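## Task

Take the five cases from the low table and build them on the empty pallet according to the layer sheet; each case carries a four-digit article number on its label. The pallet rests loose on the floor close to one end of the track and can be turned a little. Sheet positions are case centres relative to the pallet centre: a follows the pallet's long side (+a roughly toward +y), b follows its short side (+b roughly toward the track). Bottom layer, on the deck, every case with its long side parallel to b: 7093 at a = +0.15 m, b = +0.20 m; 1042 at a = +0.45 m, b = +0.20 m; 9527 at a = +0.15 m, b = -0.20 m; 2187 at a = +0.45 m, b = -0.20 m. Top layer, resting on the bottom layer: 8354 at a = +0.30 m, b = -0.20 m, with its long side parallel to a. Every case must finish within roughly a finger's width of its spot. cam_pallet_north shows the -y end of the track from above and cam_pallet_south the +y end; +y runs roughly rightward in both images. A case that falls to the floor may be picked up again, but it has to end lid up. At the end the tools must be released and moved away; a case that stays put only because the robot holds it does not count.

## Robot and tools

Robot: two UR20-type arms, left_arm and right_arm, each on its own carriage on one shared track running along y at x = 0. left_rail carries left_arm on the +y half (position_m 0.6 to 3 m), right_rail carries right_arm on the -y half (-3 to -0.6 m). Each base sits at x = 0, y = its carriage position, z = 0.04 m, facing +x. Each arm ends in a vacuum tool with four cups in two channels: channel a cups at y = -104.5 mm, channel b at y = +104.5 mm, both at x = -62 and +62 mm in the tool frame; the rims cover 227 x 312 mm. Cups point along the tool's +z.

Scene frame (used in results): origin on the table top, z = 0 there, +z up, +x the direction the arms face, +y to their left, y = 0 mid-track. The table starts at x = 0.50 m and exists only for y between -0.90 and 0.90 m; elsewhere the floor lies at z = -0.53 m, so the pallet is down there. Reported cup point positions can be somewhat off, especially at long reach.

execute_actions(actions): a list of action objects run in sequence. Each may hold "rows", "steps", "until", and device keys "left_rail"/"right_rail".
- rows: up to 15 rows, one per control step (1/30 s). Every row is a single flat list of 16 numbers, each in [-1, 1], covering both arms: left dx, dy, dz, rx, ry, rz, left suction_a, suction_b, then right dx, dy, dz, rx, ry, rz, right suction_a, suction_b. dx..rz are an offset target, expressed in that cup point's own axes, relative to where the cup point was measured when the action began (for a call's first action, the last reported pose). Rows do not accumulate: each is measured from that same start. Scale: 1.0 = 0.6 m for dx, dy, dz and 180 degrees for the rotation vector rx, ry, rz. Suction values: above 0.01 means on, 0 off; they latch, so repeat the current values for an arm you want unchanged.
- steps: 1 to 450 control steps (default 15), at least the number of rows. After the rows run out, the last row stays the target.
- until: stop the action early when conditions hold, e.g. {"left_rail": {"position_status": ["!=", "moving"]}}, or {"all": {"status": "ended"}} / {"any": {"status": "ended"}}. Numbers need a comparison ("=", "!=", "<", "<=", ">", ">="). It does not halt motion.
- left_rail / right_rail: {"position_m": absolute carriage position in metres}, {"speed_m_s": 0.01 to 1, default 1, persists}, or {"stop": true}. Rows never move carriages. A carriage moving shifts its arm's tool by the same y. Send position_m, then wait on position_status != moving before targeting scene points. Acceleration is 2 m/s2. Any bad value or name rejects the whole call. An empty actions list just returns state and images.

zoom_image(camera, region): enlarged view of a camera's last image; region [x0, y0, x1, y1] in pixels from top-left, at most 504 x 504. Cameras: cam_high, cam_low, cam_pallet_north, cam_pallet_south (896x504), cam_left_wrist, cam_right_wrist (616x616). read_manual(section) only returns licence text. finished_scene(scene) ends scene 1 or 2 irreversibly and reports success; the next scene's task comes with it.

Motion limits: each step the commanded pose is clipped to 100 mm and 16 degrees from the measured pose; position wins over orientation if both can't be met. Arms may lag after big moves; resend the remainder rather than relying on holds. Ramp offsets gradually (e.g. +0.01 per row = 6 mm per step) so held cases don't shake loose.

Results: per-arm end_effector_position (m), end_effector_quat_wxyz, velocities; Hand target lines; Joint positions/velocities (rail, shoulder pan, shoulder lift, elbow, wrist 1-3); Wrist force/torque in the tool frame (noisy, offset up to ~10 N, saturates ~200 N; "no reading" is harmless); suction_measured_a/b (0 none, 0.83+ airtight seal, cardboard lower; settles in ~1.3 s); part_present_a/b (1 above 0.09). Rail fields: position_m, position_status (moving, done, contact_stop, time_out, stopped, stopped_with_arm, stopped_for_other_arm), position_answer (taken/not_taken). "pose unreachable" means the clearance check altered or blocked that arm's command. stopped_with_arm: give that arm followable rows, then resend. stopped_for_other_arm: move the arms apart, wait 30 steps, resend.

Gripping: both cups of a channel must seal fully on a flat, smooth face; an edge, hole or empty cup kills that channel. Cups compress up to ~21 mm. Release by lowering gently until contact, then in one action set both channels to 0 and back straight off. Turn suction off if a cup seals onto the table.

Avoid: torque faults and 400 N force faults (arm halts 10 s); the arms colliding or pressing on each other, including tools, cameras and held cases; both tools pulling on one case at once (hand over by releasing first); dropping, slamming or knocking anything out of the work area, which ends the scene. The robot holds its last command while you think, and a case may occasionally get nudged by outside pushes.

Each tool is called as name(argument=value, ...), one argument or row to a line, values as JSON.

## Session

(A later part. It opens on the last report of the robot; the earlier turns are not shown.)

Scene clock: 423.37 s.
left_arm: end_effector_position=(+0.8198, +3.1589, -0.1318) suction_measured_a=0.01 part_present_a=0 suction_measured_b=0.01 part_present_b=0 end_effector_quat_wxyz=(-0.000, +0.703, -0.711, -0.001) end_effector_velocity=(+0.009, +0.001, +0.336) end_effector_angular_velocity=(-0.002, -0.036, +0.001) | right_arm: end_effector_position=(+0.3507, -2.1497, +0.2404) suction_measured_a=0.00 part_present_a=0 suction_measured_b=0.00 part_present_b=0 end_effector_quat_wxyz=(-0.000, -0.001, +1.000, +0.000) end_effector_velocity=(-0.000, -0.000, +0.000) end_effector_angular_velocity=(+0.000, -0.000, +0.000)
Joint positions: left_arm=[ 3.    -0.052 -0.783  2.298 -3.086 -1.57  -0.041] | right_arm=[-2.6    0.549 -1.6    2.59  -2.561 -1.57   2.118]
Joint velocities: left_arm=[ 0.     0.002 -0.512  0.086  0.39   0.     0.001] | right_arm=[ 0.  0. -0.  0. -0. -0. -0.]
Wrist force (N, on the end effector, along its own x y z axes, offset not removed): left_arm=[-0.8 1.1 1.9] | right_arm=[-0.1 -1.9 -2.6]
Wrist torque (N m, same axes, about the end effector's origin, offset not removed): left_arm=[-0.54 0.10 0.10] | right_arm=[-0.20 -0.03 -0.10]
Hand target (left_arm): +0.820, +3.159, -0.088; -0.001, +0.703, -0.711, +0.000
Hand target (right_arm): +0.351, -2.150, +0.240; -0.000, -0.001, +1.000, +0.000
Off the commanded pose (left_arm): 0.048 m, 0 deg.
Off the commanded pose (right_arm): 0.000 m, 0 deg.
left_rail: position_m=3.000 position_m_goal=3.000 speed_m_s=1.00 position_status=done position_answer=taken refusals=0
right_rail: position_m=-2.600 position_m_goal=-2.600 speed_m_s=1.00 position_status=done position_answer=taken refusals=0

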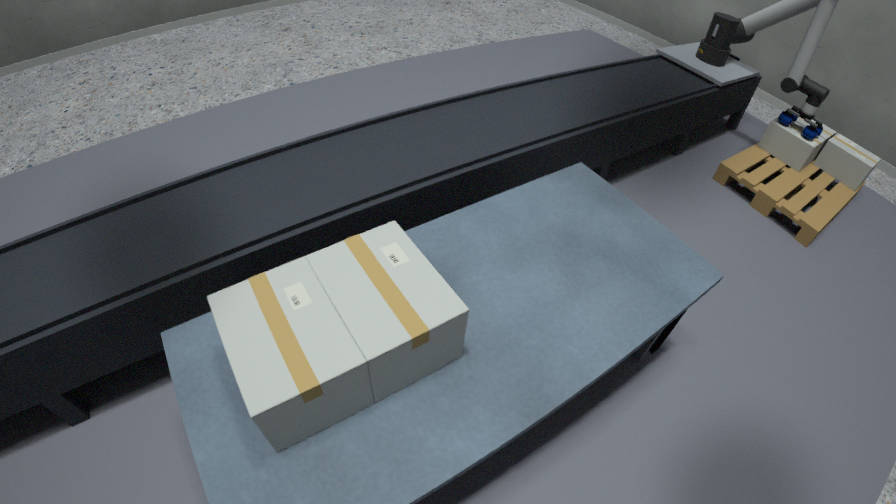

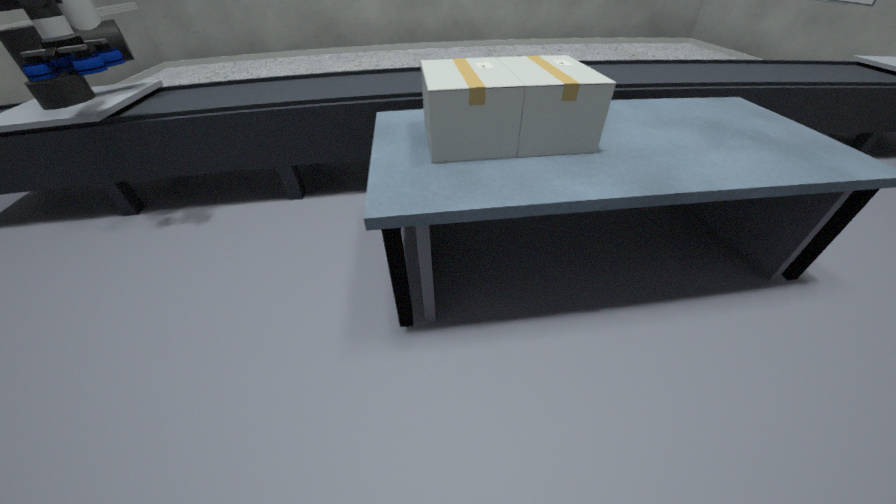

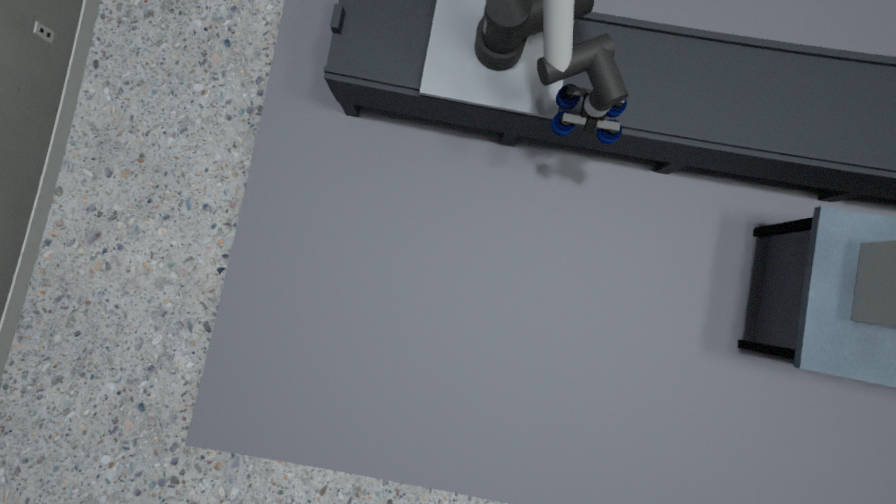

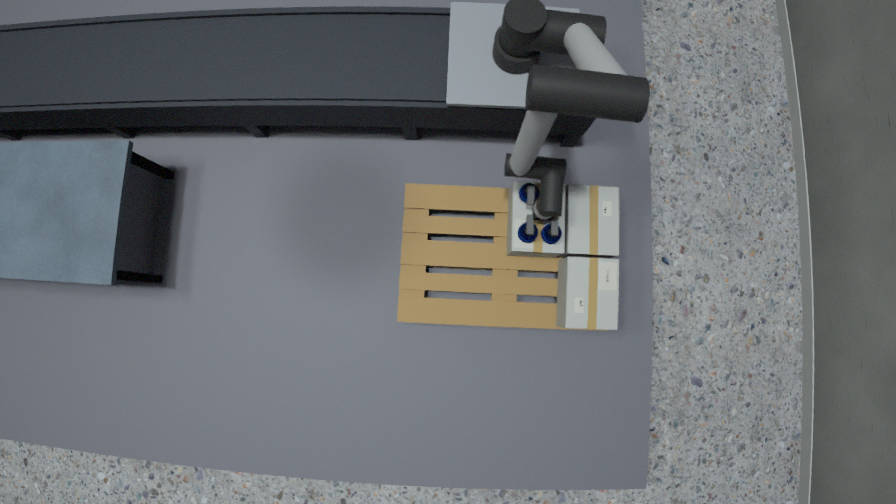

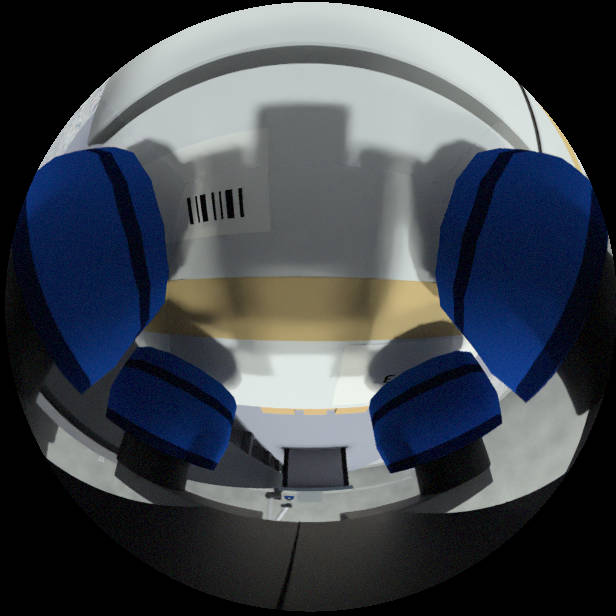

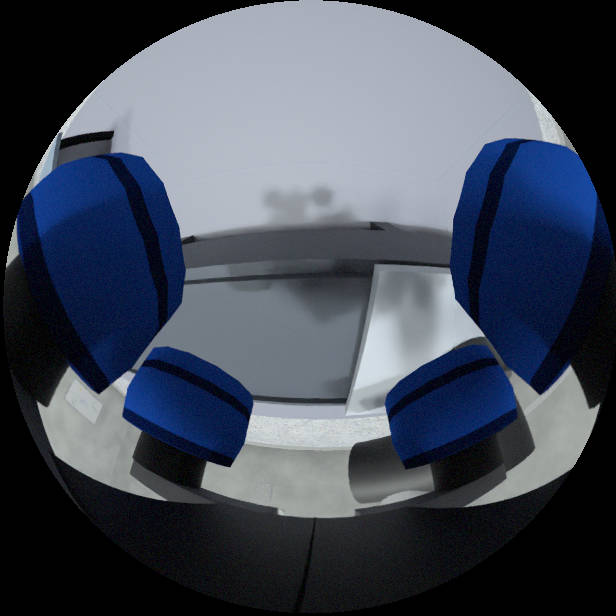

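execute_actions(
  actions=[],
)

zoom_image(
  camera="cam_pallet_south",
  region=[490, 165, 640, 345],
)

Scene clock: 432.97 s.
left_arm: end_effector_position=(+0.8198, +3.1590, -0.0877) suction_measured_a=0.01 part_present_a=0 suction_measured_b=0.01 part_present_b=0 end_effector_quat_wxyz=(-0.001, +0.703, -0.711, +0.000) end_effector_velocity=(+0.000, -0.000, +0.000) end_effector_angular_velocity=(+0.000, -0.000, -0.000) | right_arm: end_effector_position=(+0.3507, -2.1497, +0.2404) suction_measured_a=0.00 part_present_a=0 suction_measured_b=0.00 part_present_b=0 end_effector_quat_wxyz=(-0.000, -0.001, +1.000, +0.000) end_effector_velocity=(+0.000, -0.000, -0.000) end_effector_angular_velocity=(-0.000, +0.000, -0.000)
Joint positions: left_arm=[ 3.    -0.052 -0.851  2.309 -3.031 -1.57  -0.041] | right_arm=[-2.6    0.549 -1.6    2.59  -2.561 -1.57   2.118]
Joint velocities: left_arm=[ 0. -0. -0.  0.  0.  0.  0.] | right_arm=[ 0. -0.  0. -0.  0. -0. -0.]
Wrist force (N, on the end effector, along its own x y z axes, offset not removed): left_arm=[1.4 -2.4 -2.6] | right_arm=[-5.8 -2.8 -0.6]
Wrist torque (N m, same axes, about the end effector's origin, offset not removed): left_arm=[-0.97 -0.11 -0.06] | right_arm=[-0.17 0.67 -0.09]
Hand target (left_arm): +0.820, +3.159, -0.088; -0.001, +0.703, -0.711, +0.000
Hand target (right_arm): +0.351, -2.150, +0.240; -0.000, -0.001, +1.000, +0.000
Off the commanded pose (left_arm): 0.004 m, 0 deg.
Off the commanded pose (right_arm): 0.000 m, 0 deg.
left_rail: position_m=3.000 position_m_goal=3.000 speed_m_s=1.00 position_status=done position_answer=taken refusals=0
right_rail: position_m=-2.600 position_m_goal=-2.600 speed_m_s=1.00 position_status=done position_answer=taken refusals=0

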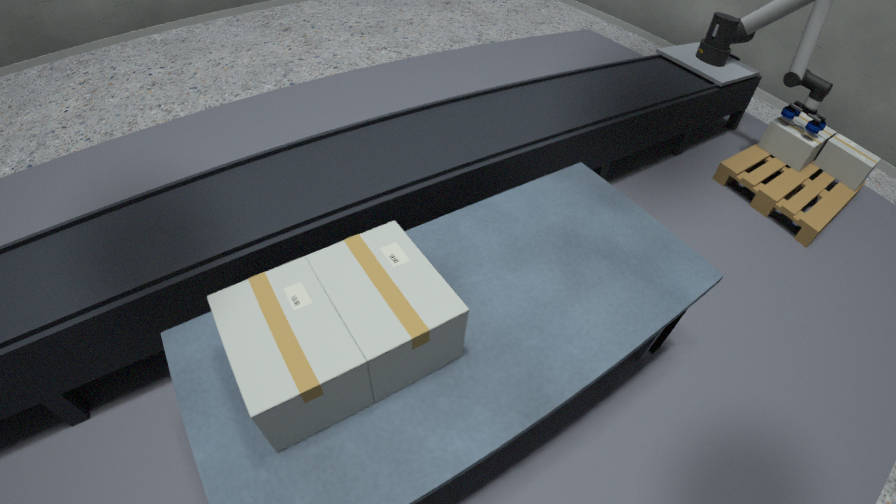

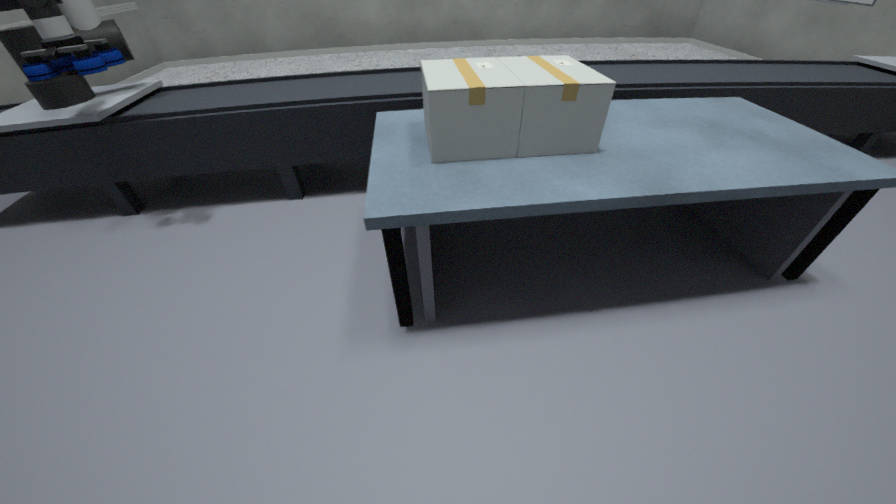

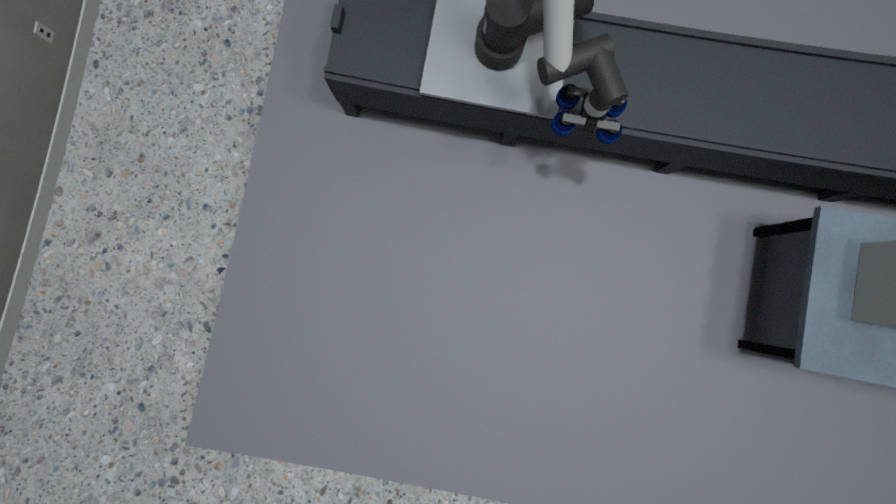

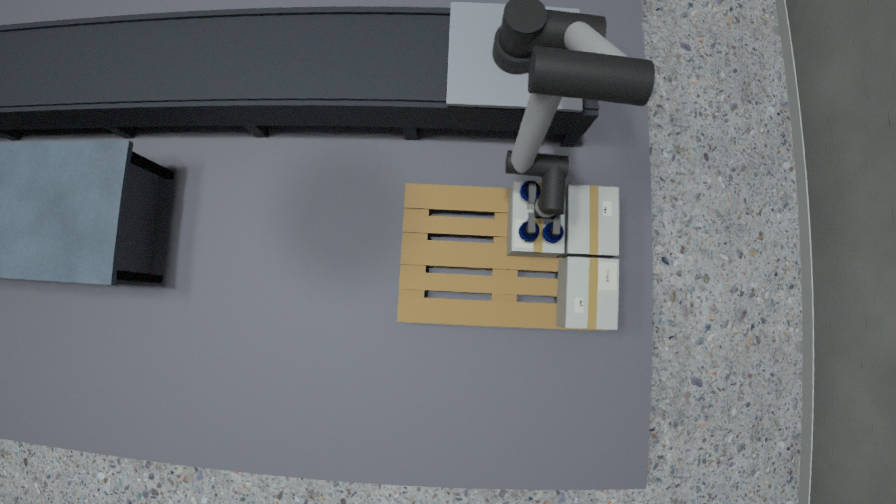

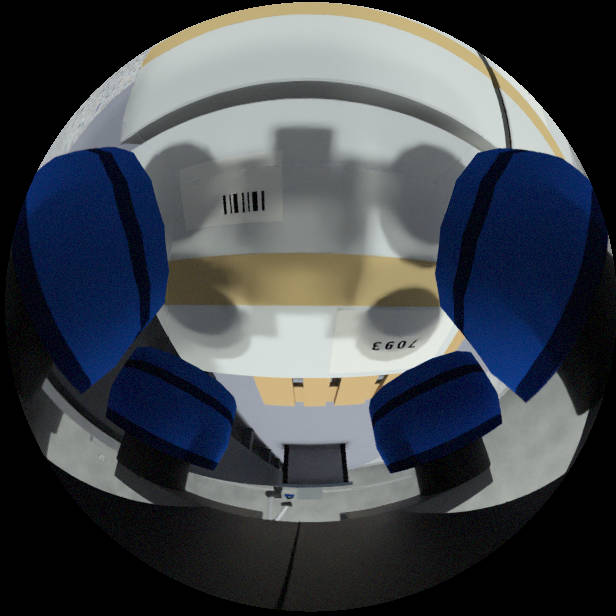

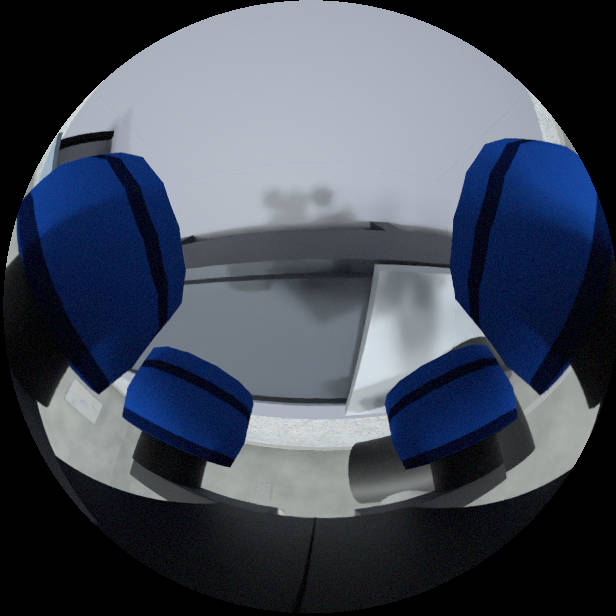

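Region (490, 165, 640, 345) of cam_pallet_south's 896x504 image, scaled by 2.800, with more detail than that image has.

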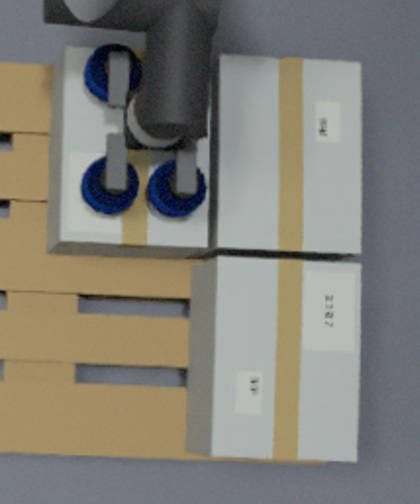

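execute_actions(
  actions=[
    {"rows":[[0.3,0,-0.2,0,0,-0.0036,0,0,0,0,0,0,0,0,0,0],[0.6,0,-0.35,0,0,-0.0036,0,0,0,0,0,0,0,0,0,0],[1.0,0,-0.465,0,0,-0.0036,0,0,0,0,0,0,0,0,0,0]],"steps":41},
  ],
)

Scene clock: 443.23 s.
left_arm: end_effector_position=(+0.8102, +2.6104, +0.1687) suction_measured_a=0.01 part_present_a=0 suction_measured_b=0.01 part_present_b=0 end_effector_quat_wxyz=(-0.001, +0.706, -0.708, +0.004) end_effector_velocity=(-0.006, -0.391, +0.180) end_effector_angular_velocity=(+0.004, +0.004, +0.000) | right_arm: end_effector_position=(+0.3507, -2.1497, +0.2404) suction_measured_a=0.00 part_present_a=0 suction_measured_b=0.00 part_present_b=0 end_effector_quat_wxyz=(-0.000, -0.001, +1.000, +0.000) end_effector_velocity=(+0.000, +0.000, +0.000) end_effector_angular_velocity=(+0.000, -0.000, -0.000)
Joint positions: left_arm=[ 3.    -0.674 -1.18   2.193 -2.592 -1.569 -0.671] | right_arm=[-2.6    0.549 -1.6    2.59  -2.561 -1.57   2.118]
Joint velocities: left_arm=[ 0.    -0.354 -0.091 -0.302  0.399  0.003 -0.354] | right_arm=[ 0.  0. -0. -0. -0. -0.  0.]
Wrist force (N, on the end effector, along its own x y z axes, offset not removed): left_arm=[3.1 -2.3 0.1] | right_arm=[-5.4 -2.6 -1.7]
Wrist torque (N m, same axes, about the end effector's origin, offset not removed): left_arm=[-0.79 -0.37 0.04] | right_arm=[-0.30 0.76 -0.05]
Hand target (left_arm): +0.809, +2.560, +0.191; -0.001, +0.707, -0.708, +0.002
Hand target (right_arm): +0.351, -2.150, +0.240; -0.000, -0.001, +1.000, +0.000
Off the commanded pose (left_arm): 0.056 m, 0 deg.
Off the commanded pose (right_arm): 0.000 m, 0 deg.
left_rail: position_m=3.000 position_m_goal=3.000 speed_m_s=1.00 position_status=done position_answer=taken refusals=0
right_rail: position_m=-2.600 position_m_goal=-2.600 speed_m_s=1.00 position_status=done position_answer=taken refusals=0

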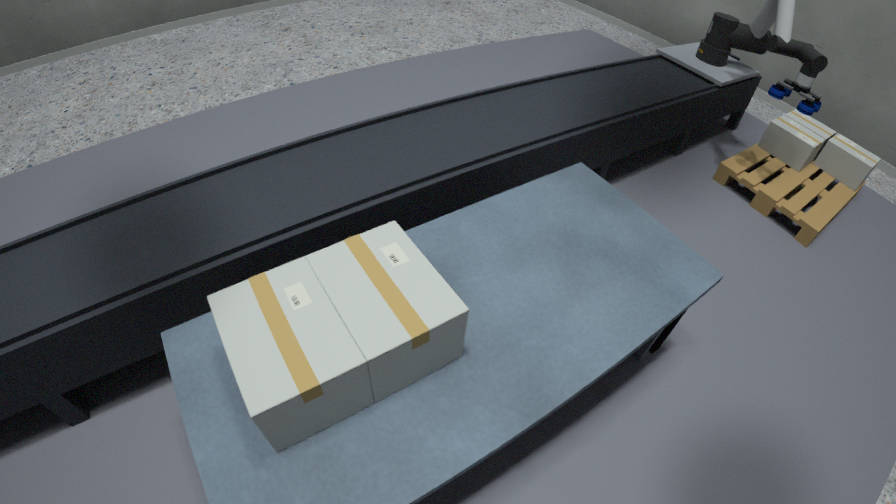

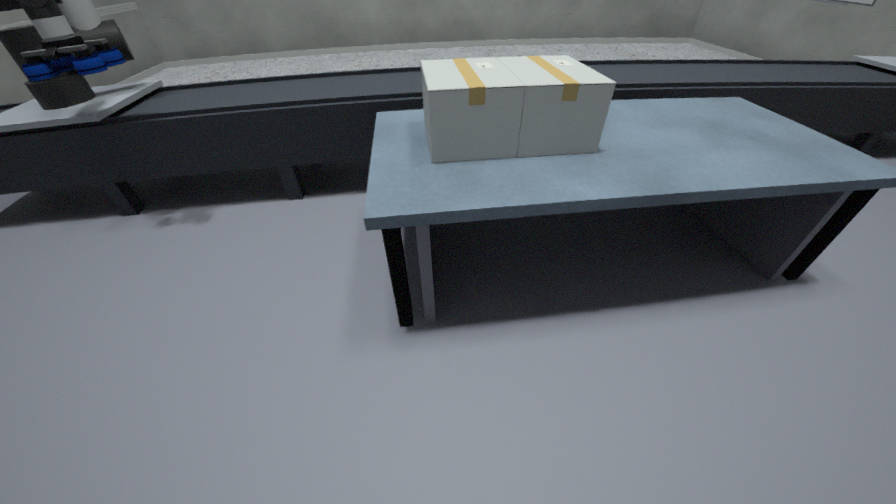

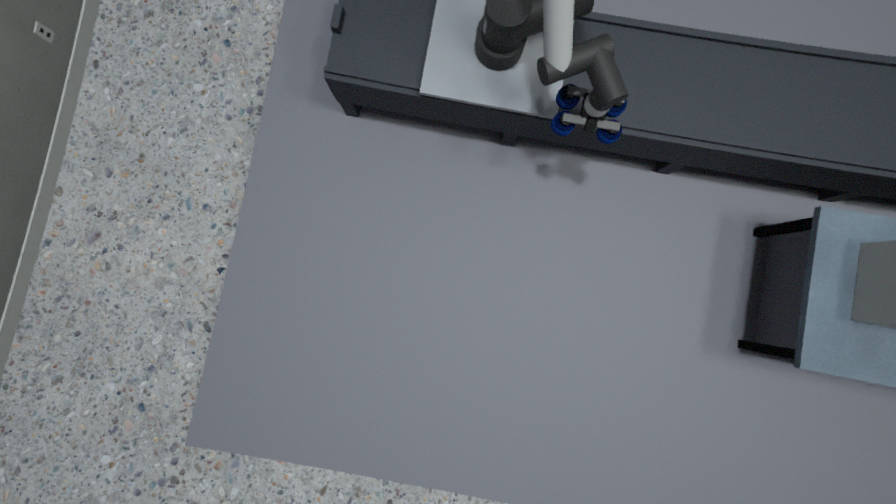

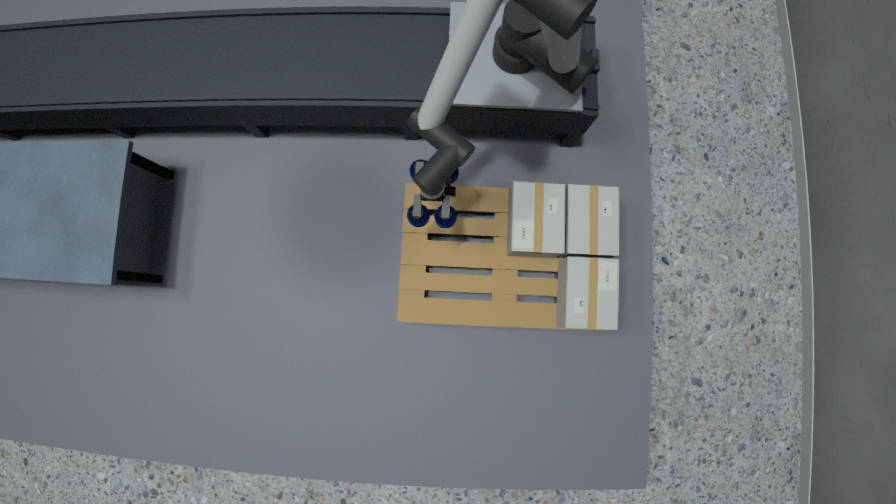

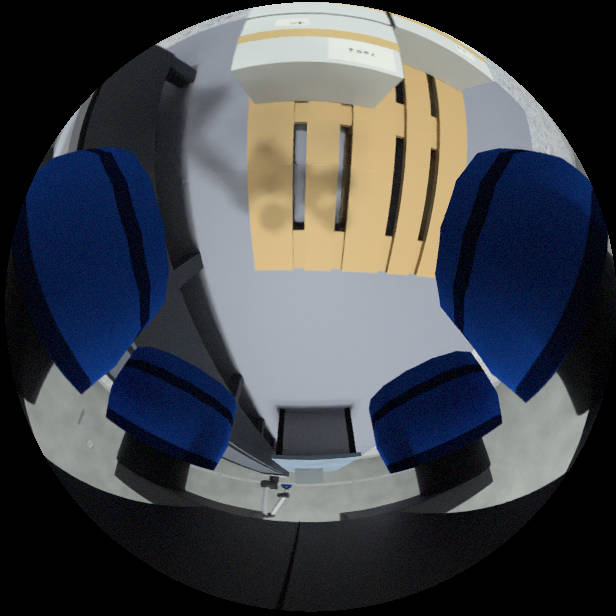

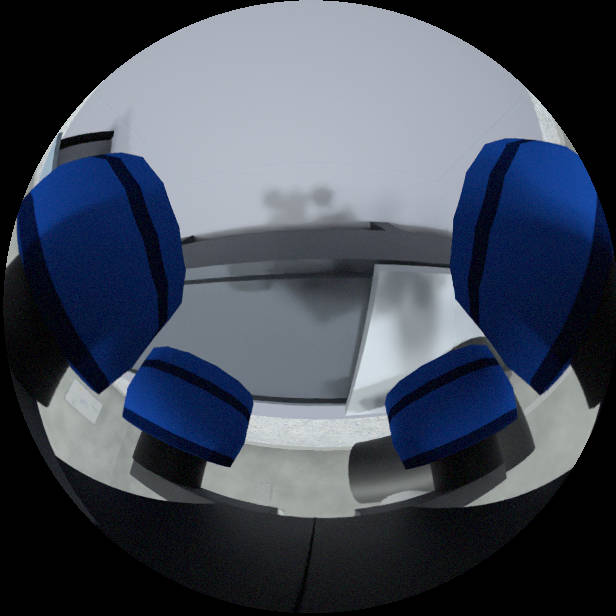

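zoom_image(
  camera="cam_pallet_south",
  region=[495, 170, 635, 270],
)

execute_actions(
  actions=[],
)

Region (495, 170, 635, 270) of cam_pallet_south's 896x504 image, scaled by 3.600, with more detail than that image has; it fills the top 360 rows of this view, and the rest is white.

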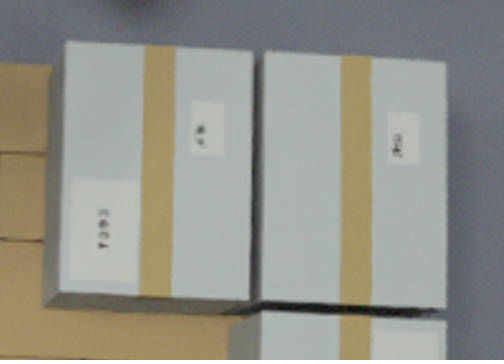

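Scene clock: 444.80 s.
left_arm: end_effector_position=(+0.8090, +2.5603, +0.1915) suction_measured_a=0.01 part_present_a=0 suction_measured_b=0.01 part_present_b=0 end_effector_quat_wxyz=(-0.001, +0.707, -0.708, +0.002) end_effector_velocity=(+0.000, -0.000, +0.000) end_effector_angular_velocity=(-0.000, -0.000, -0.000) | right_arm: end_effector_position=(+0.3507, -2.1497, +0.2404) suction_measured_a=0.00 part_present_a=0 suction_measured_b=0.00 part_present_b=0 end_effector_quat_wxyz=(-0.000, -0.001, +1.000, +0.000) end_effector_velocity=(-0.000, +0.000, +0.000) end_effector_angular_velocity=(+0.000, +0.000, +0.000)
Joint positions: left_arm=[ 3.    -0.719 -1.19   2.151 -2.537 -1.568 -0.717] | right_arm=[-2.6    0.549 -1.6    2.59  -2.561 -1.57   2.118]
Joint velocities: left_arm=[ 0. -0. -0. -0.  0. -0.  0.] | right_arm=[ 0.  0. -0.  0.  0.  0. -0.]
Wrist force (N, on the end effector, along its own x y z axes, offset not removed): left_arm=[4.8 -0.7 -0.5] | right_arm=[-3.9 -2.5 -2.2]
Wrist torque (N m, same axes, about the end effector's origin, offset not removed): left_arm=[-0.52 -0.58 -0.01] | right_arm=[-0.23 0.47 0.03]
Hand target (left_arm): +0.809, +2.560, +0.191; -0.001, +0.707, -0.708, +0.002
Hand target (right_arm): +0.351, -2.150, +0.240; -0.000, -0.001, +1.000, +0.000
Off the commanded pose (left_arm): 0.004 m, 0 deg.
Off the commanded pose (right_arm): 0.000 m, 0 deg.
left_rail: position_m=3.000 position_m_goal=3.000 speed_m_s=1.00 position_status=done position_answer=taken refusals=0
right_rail: position_m=-2.600 position_m_goal=-2.600 speed_m_s=1.00 position_status=done position_answer=taken refusals=0

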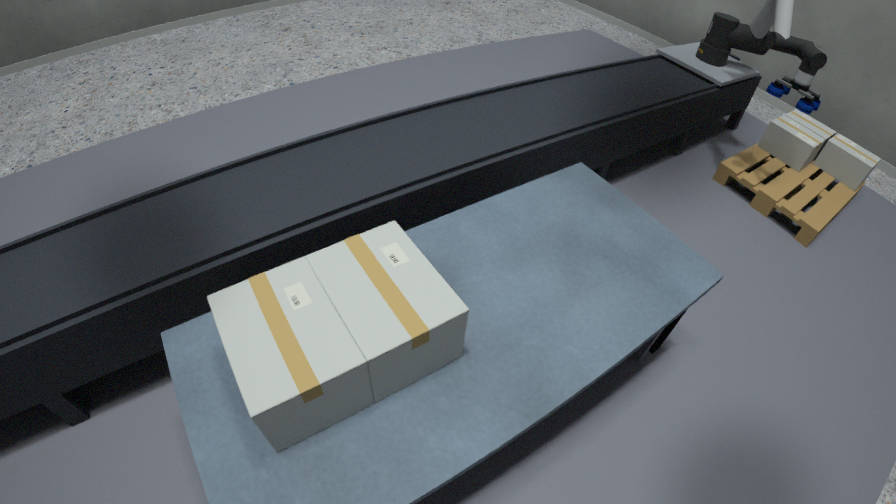

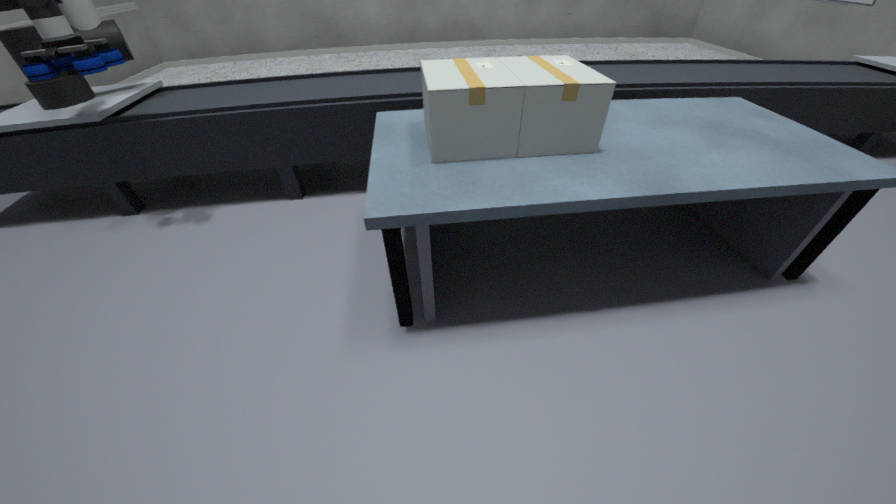

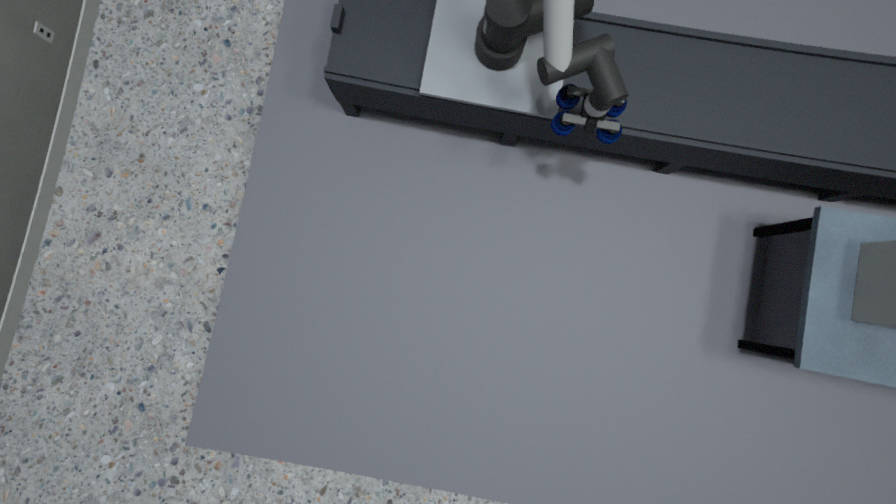

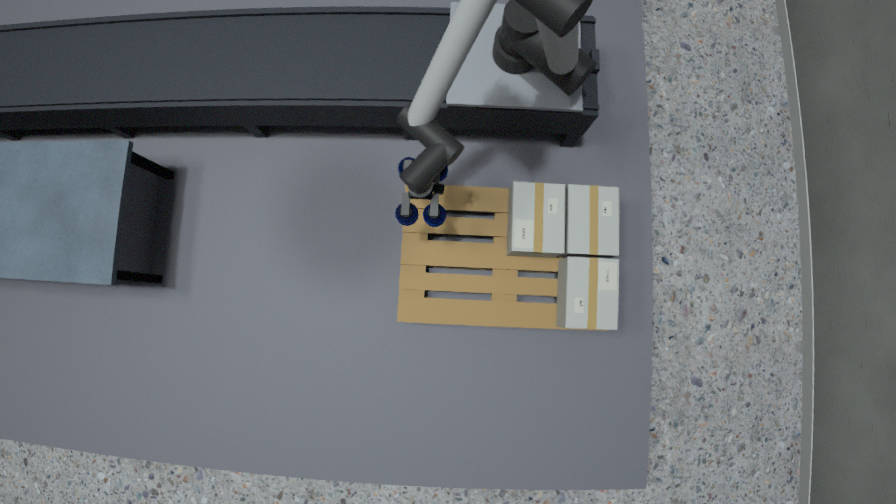

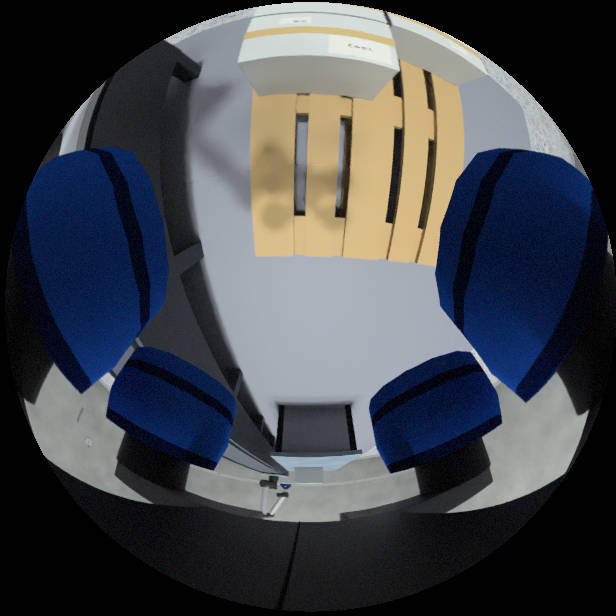

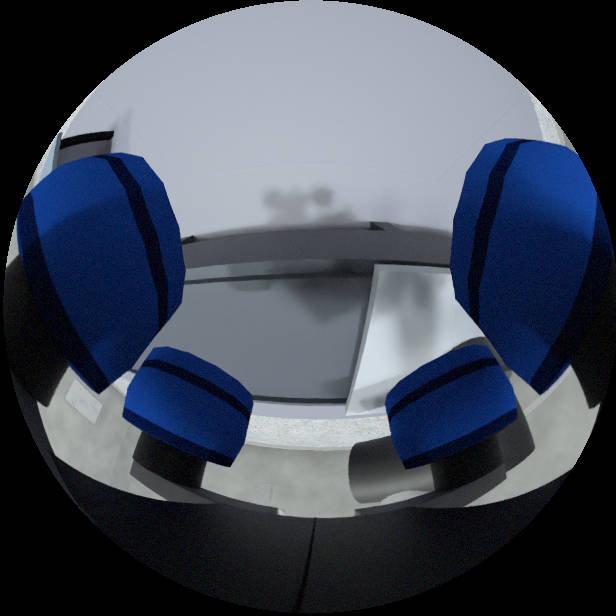

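execute_actions(
  actions=[
    {"rows":[[0.25,-0.006,-0.12,0,0,0,0,0,0,0,0,0,0,0,0,0],[0.5,-0.012,-0.24,0,0,0,0,0,0,0,0,0,0,0,0,0],[0.75,-0.018,-0.3475,0,0,0,0,0,0,0,0,0,0,0,0,0]],"steps":32},
    {"left_rail":{"position_m":0.6},"steps":1},
  ],
)

Scene clock: 448.73 s.
left_arm: end_effector_position=(+0.8113, +2.1334, +0.3931) suction_measured_a=0.01 part_present_a=0 suction_measured_b=0.01 part_present_b=0 end_effector_quat_wxyz=(-0.001, +0.706, -0.708, +0.005) end_effector_velocity=(+0.034, -0.179, +0.067) end_effector_angular_velocity=(+0.018, +0.011, +0.006) | right_arm: end_effector_position=(+0.3507, -2.1497, +0.2404) suction_measured_a=0.00 part_present_a=0 suction_measured_b=0.00 part_present_b=0 end_effector_quat_wxyz=(-0.000, -0.001, +1.000, +0.000) end_effector_velocity=(+0.000, -0.000, -0.000) end_effector_angular_velocity=(-0.000, +0.000, -0.000)
Joint positions: left_arm=[ 3.    -0.989 -1.114  1.647 -2.113 -1.567 -0.987] | right_arm=[-2.6    0.549 -1.6    2.59  -2.561 -1.57   2.118]
Joint velocities: left_arm=[-0.    -0.06   0.121 -0.306  0.207  0.001 -0.066] | right_arm=[ 0. -0.  0.  0. -0. -0.  0.]
Wrist force (N, on the end effector, along its own x y z axes, offset not removed): left_arm=[0.7 2.0 0.2] | right_arm=[-7.2 1.1 0.2]
Wrist torque (N m, same axes, about the end effector's origin, offset not removed): left_arm=[-0.18 0.10 0.01] | right_arm=[0.27 0.91 -0.10]
Hand target (left_arm): +0.816, +2.109, +0.401; -0.001, +0.706, -0.708, +0.003
Hand target (right_arm): +0.351, -2.150, +0.240; -0.000, -0.001, +1.000, +0.000
Off the commanded pose (left_arm): 0.025 m, 0 deg.
Off the commanded pose (right_arm): 0.000 m, 0 deg.
left_rail: position_m=3.000 position_m_goal=0.600 speed_m_s=1.00 position_status=moving position_answer=taken refusals=0
right_rail: position_m=-2.600 position_m_goal=-2.600 speed_m_s=1.00 position_status=done position_answer=taken refusals=0

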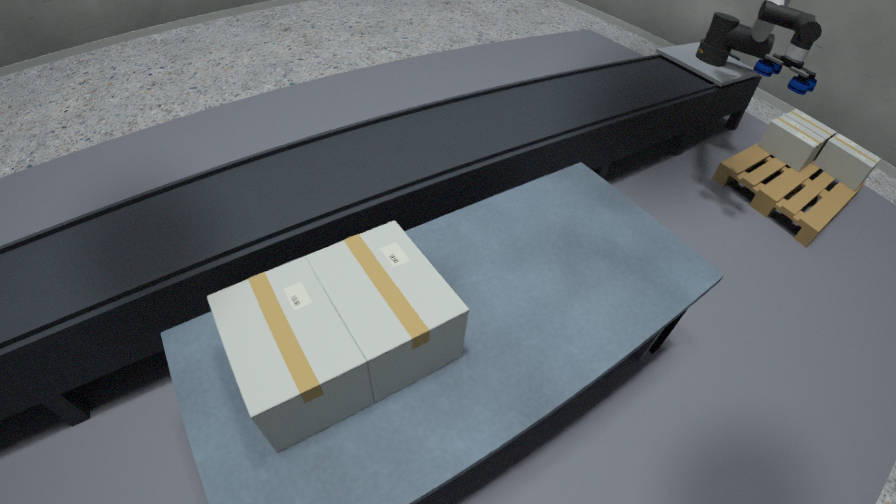

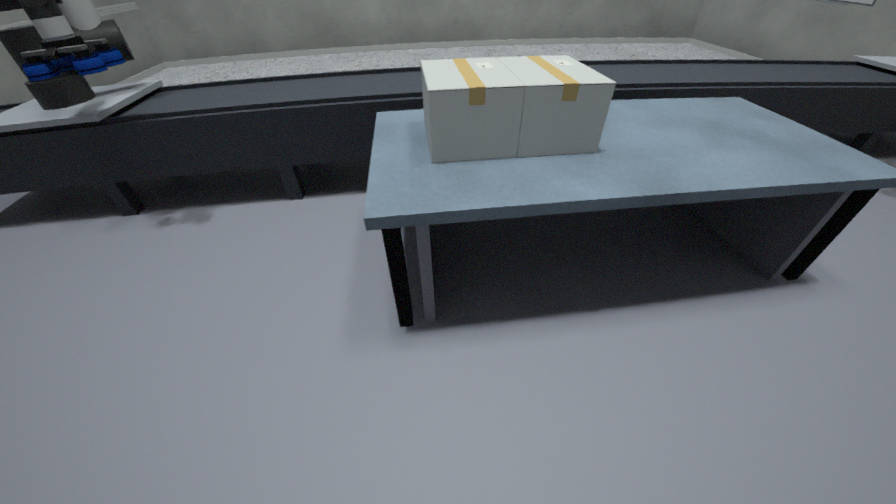

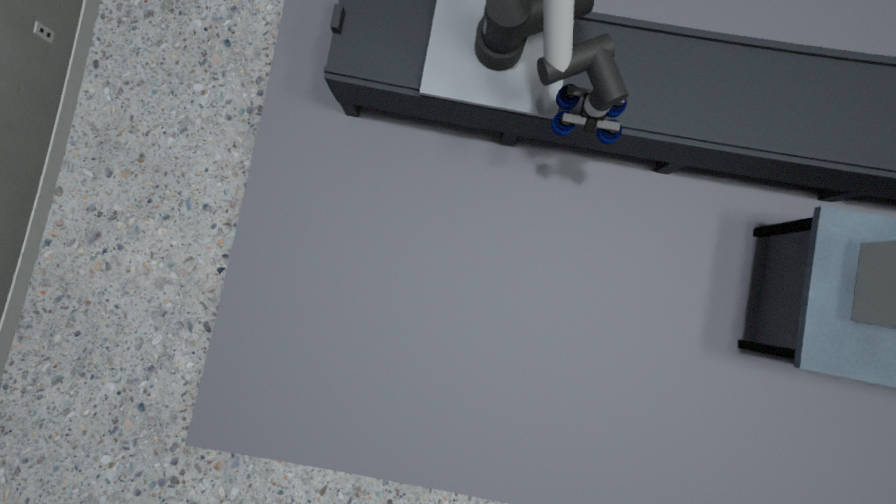

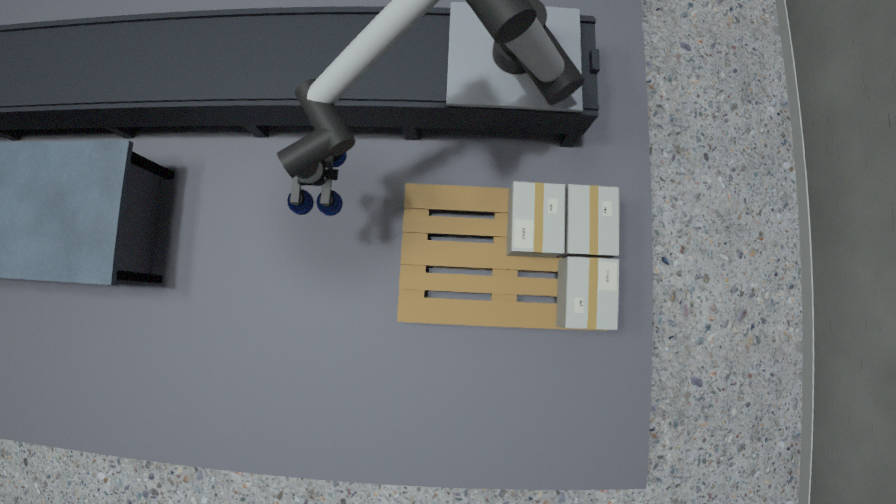

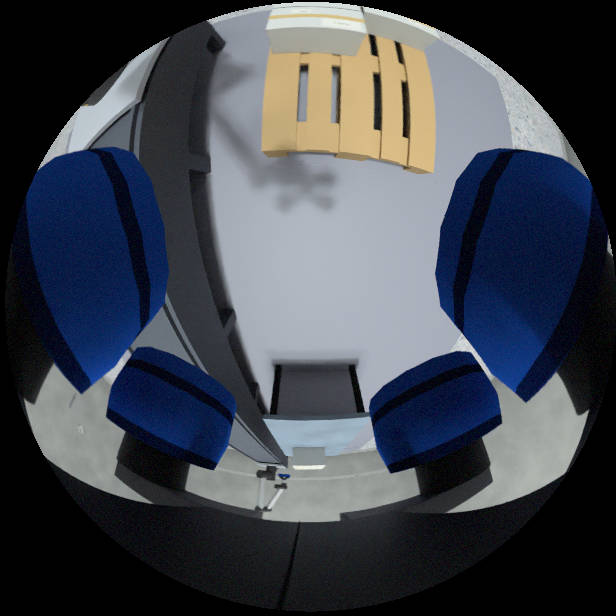

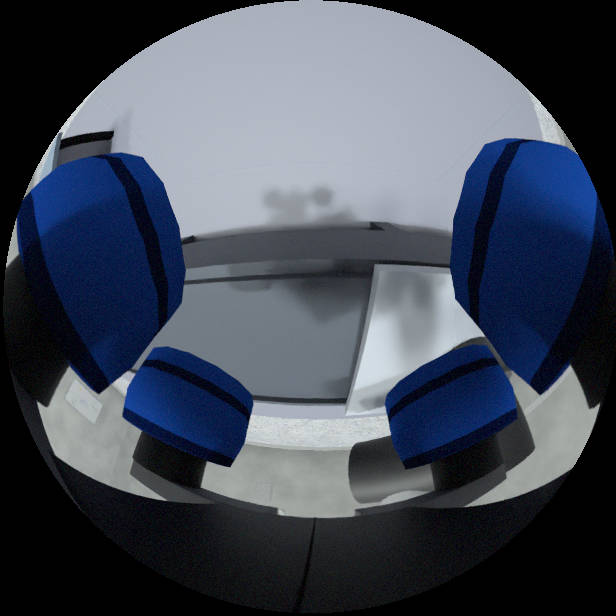

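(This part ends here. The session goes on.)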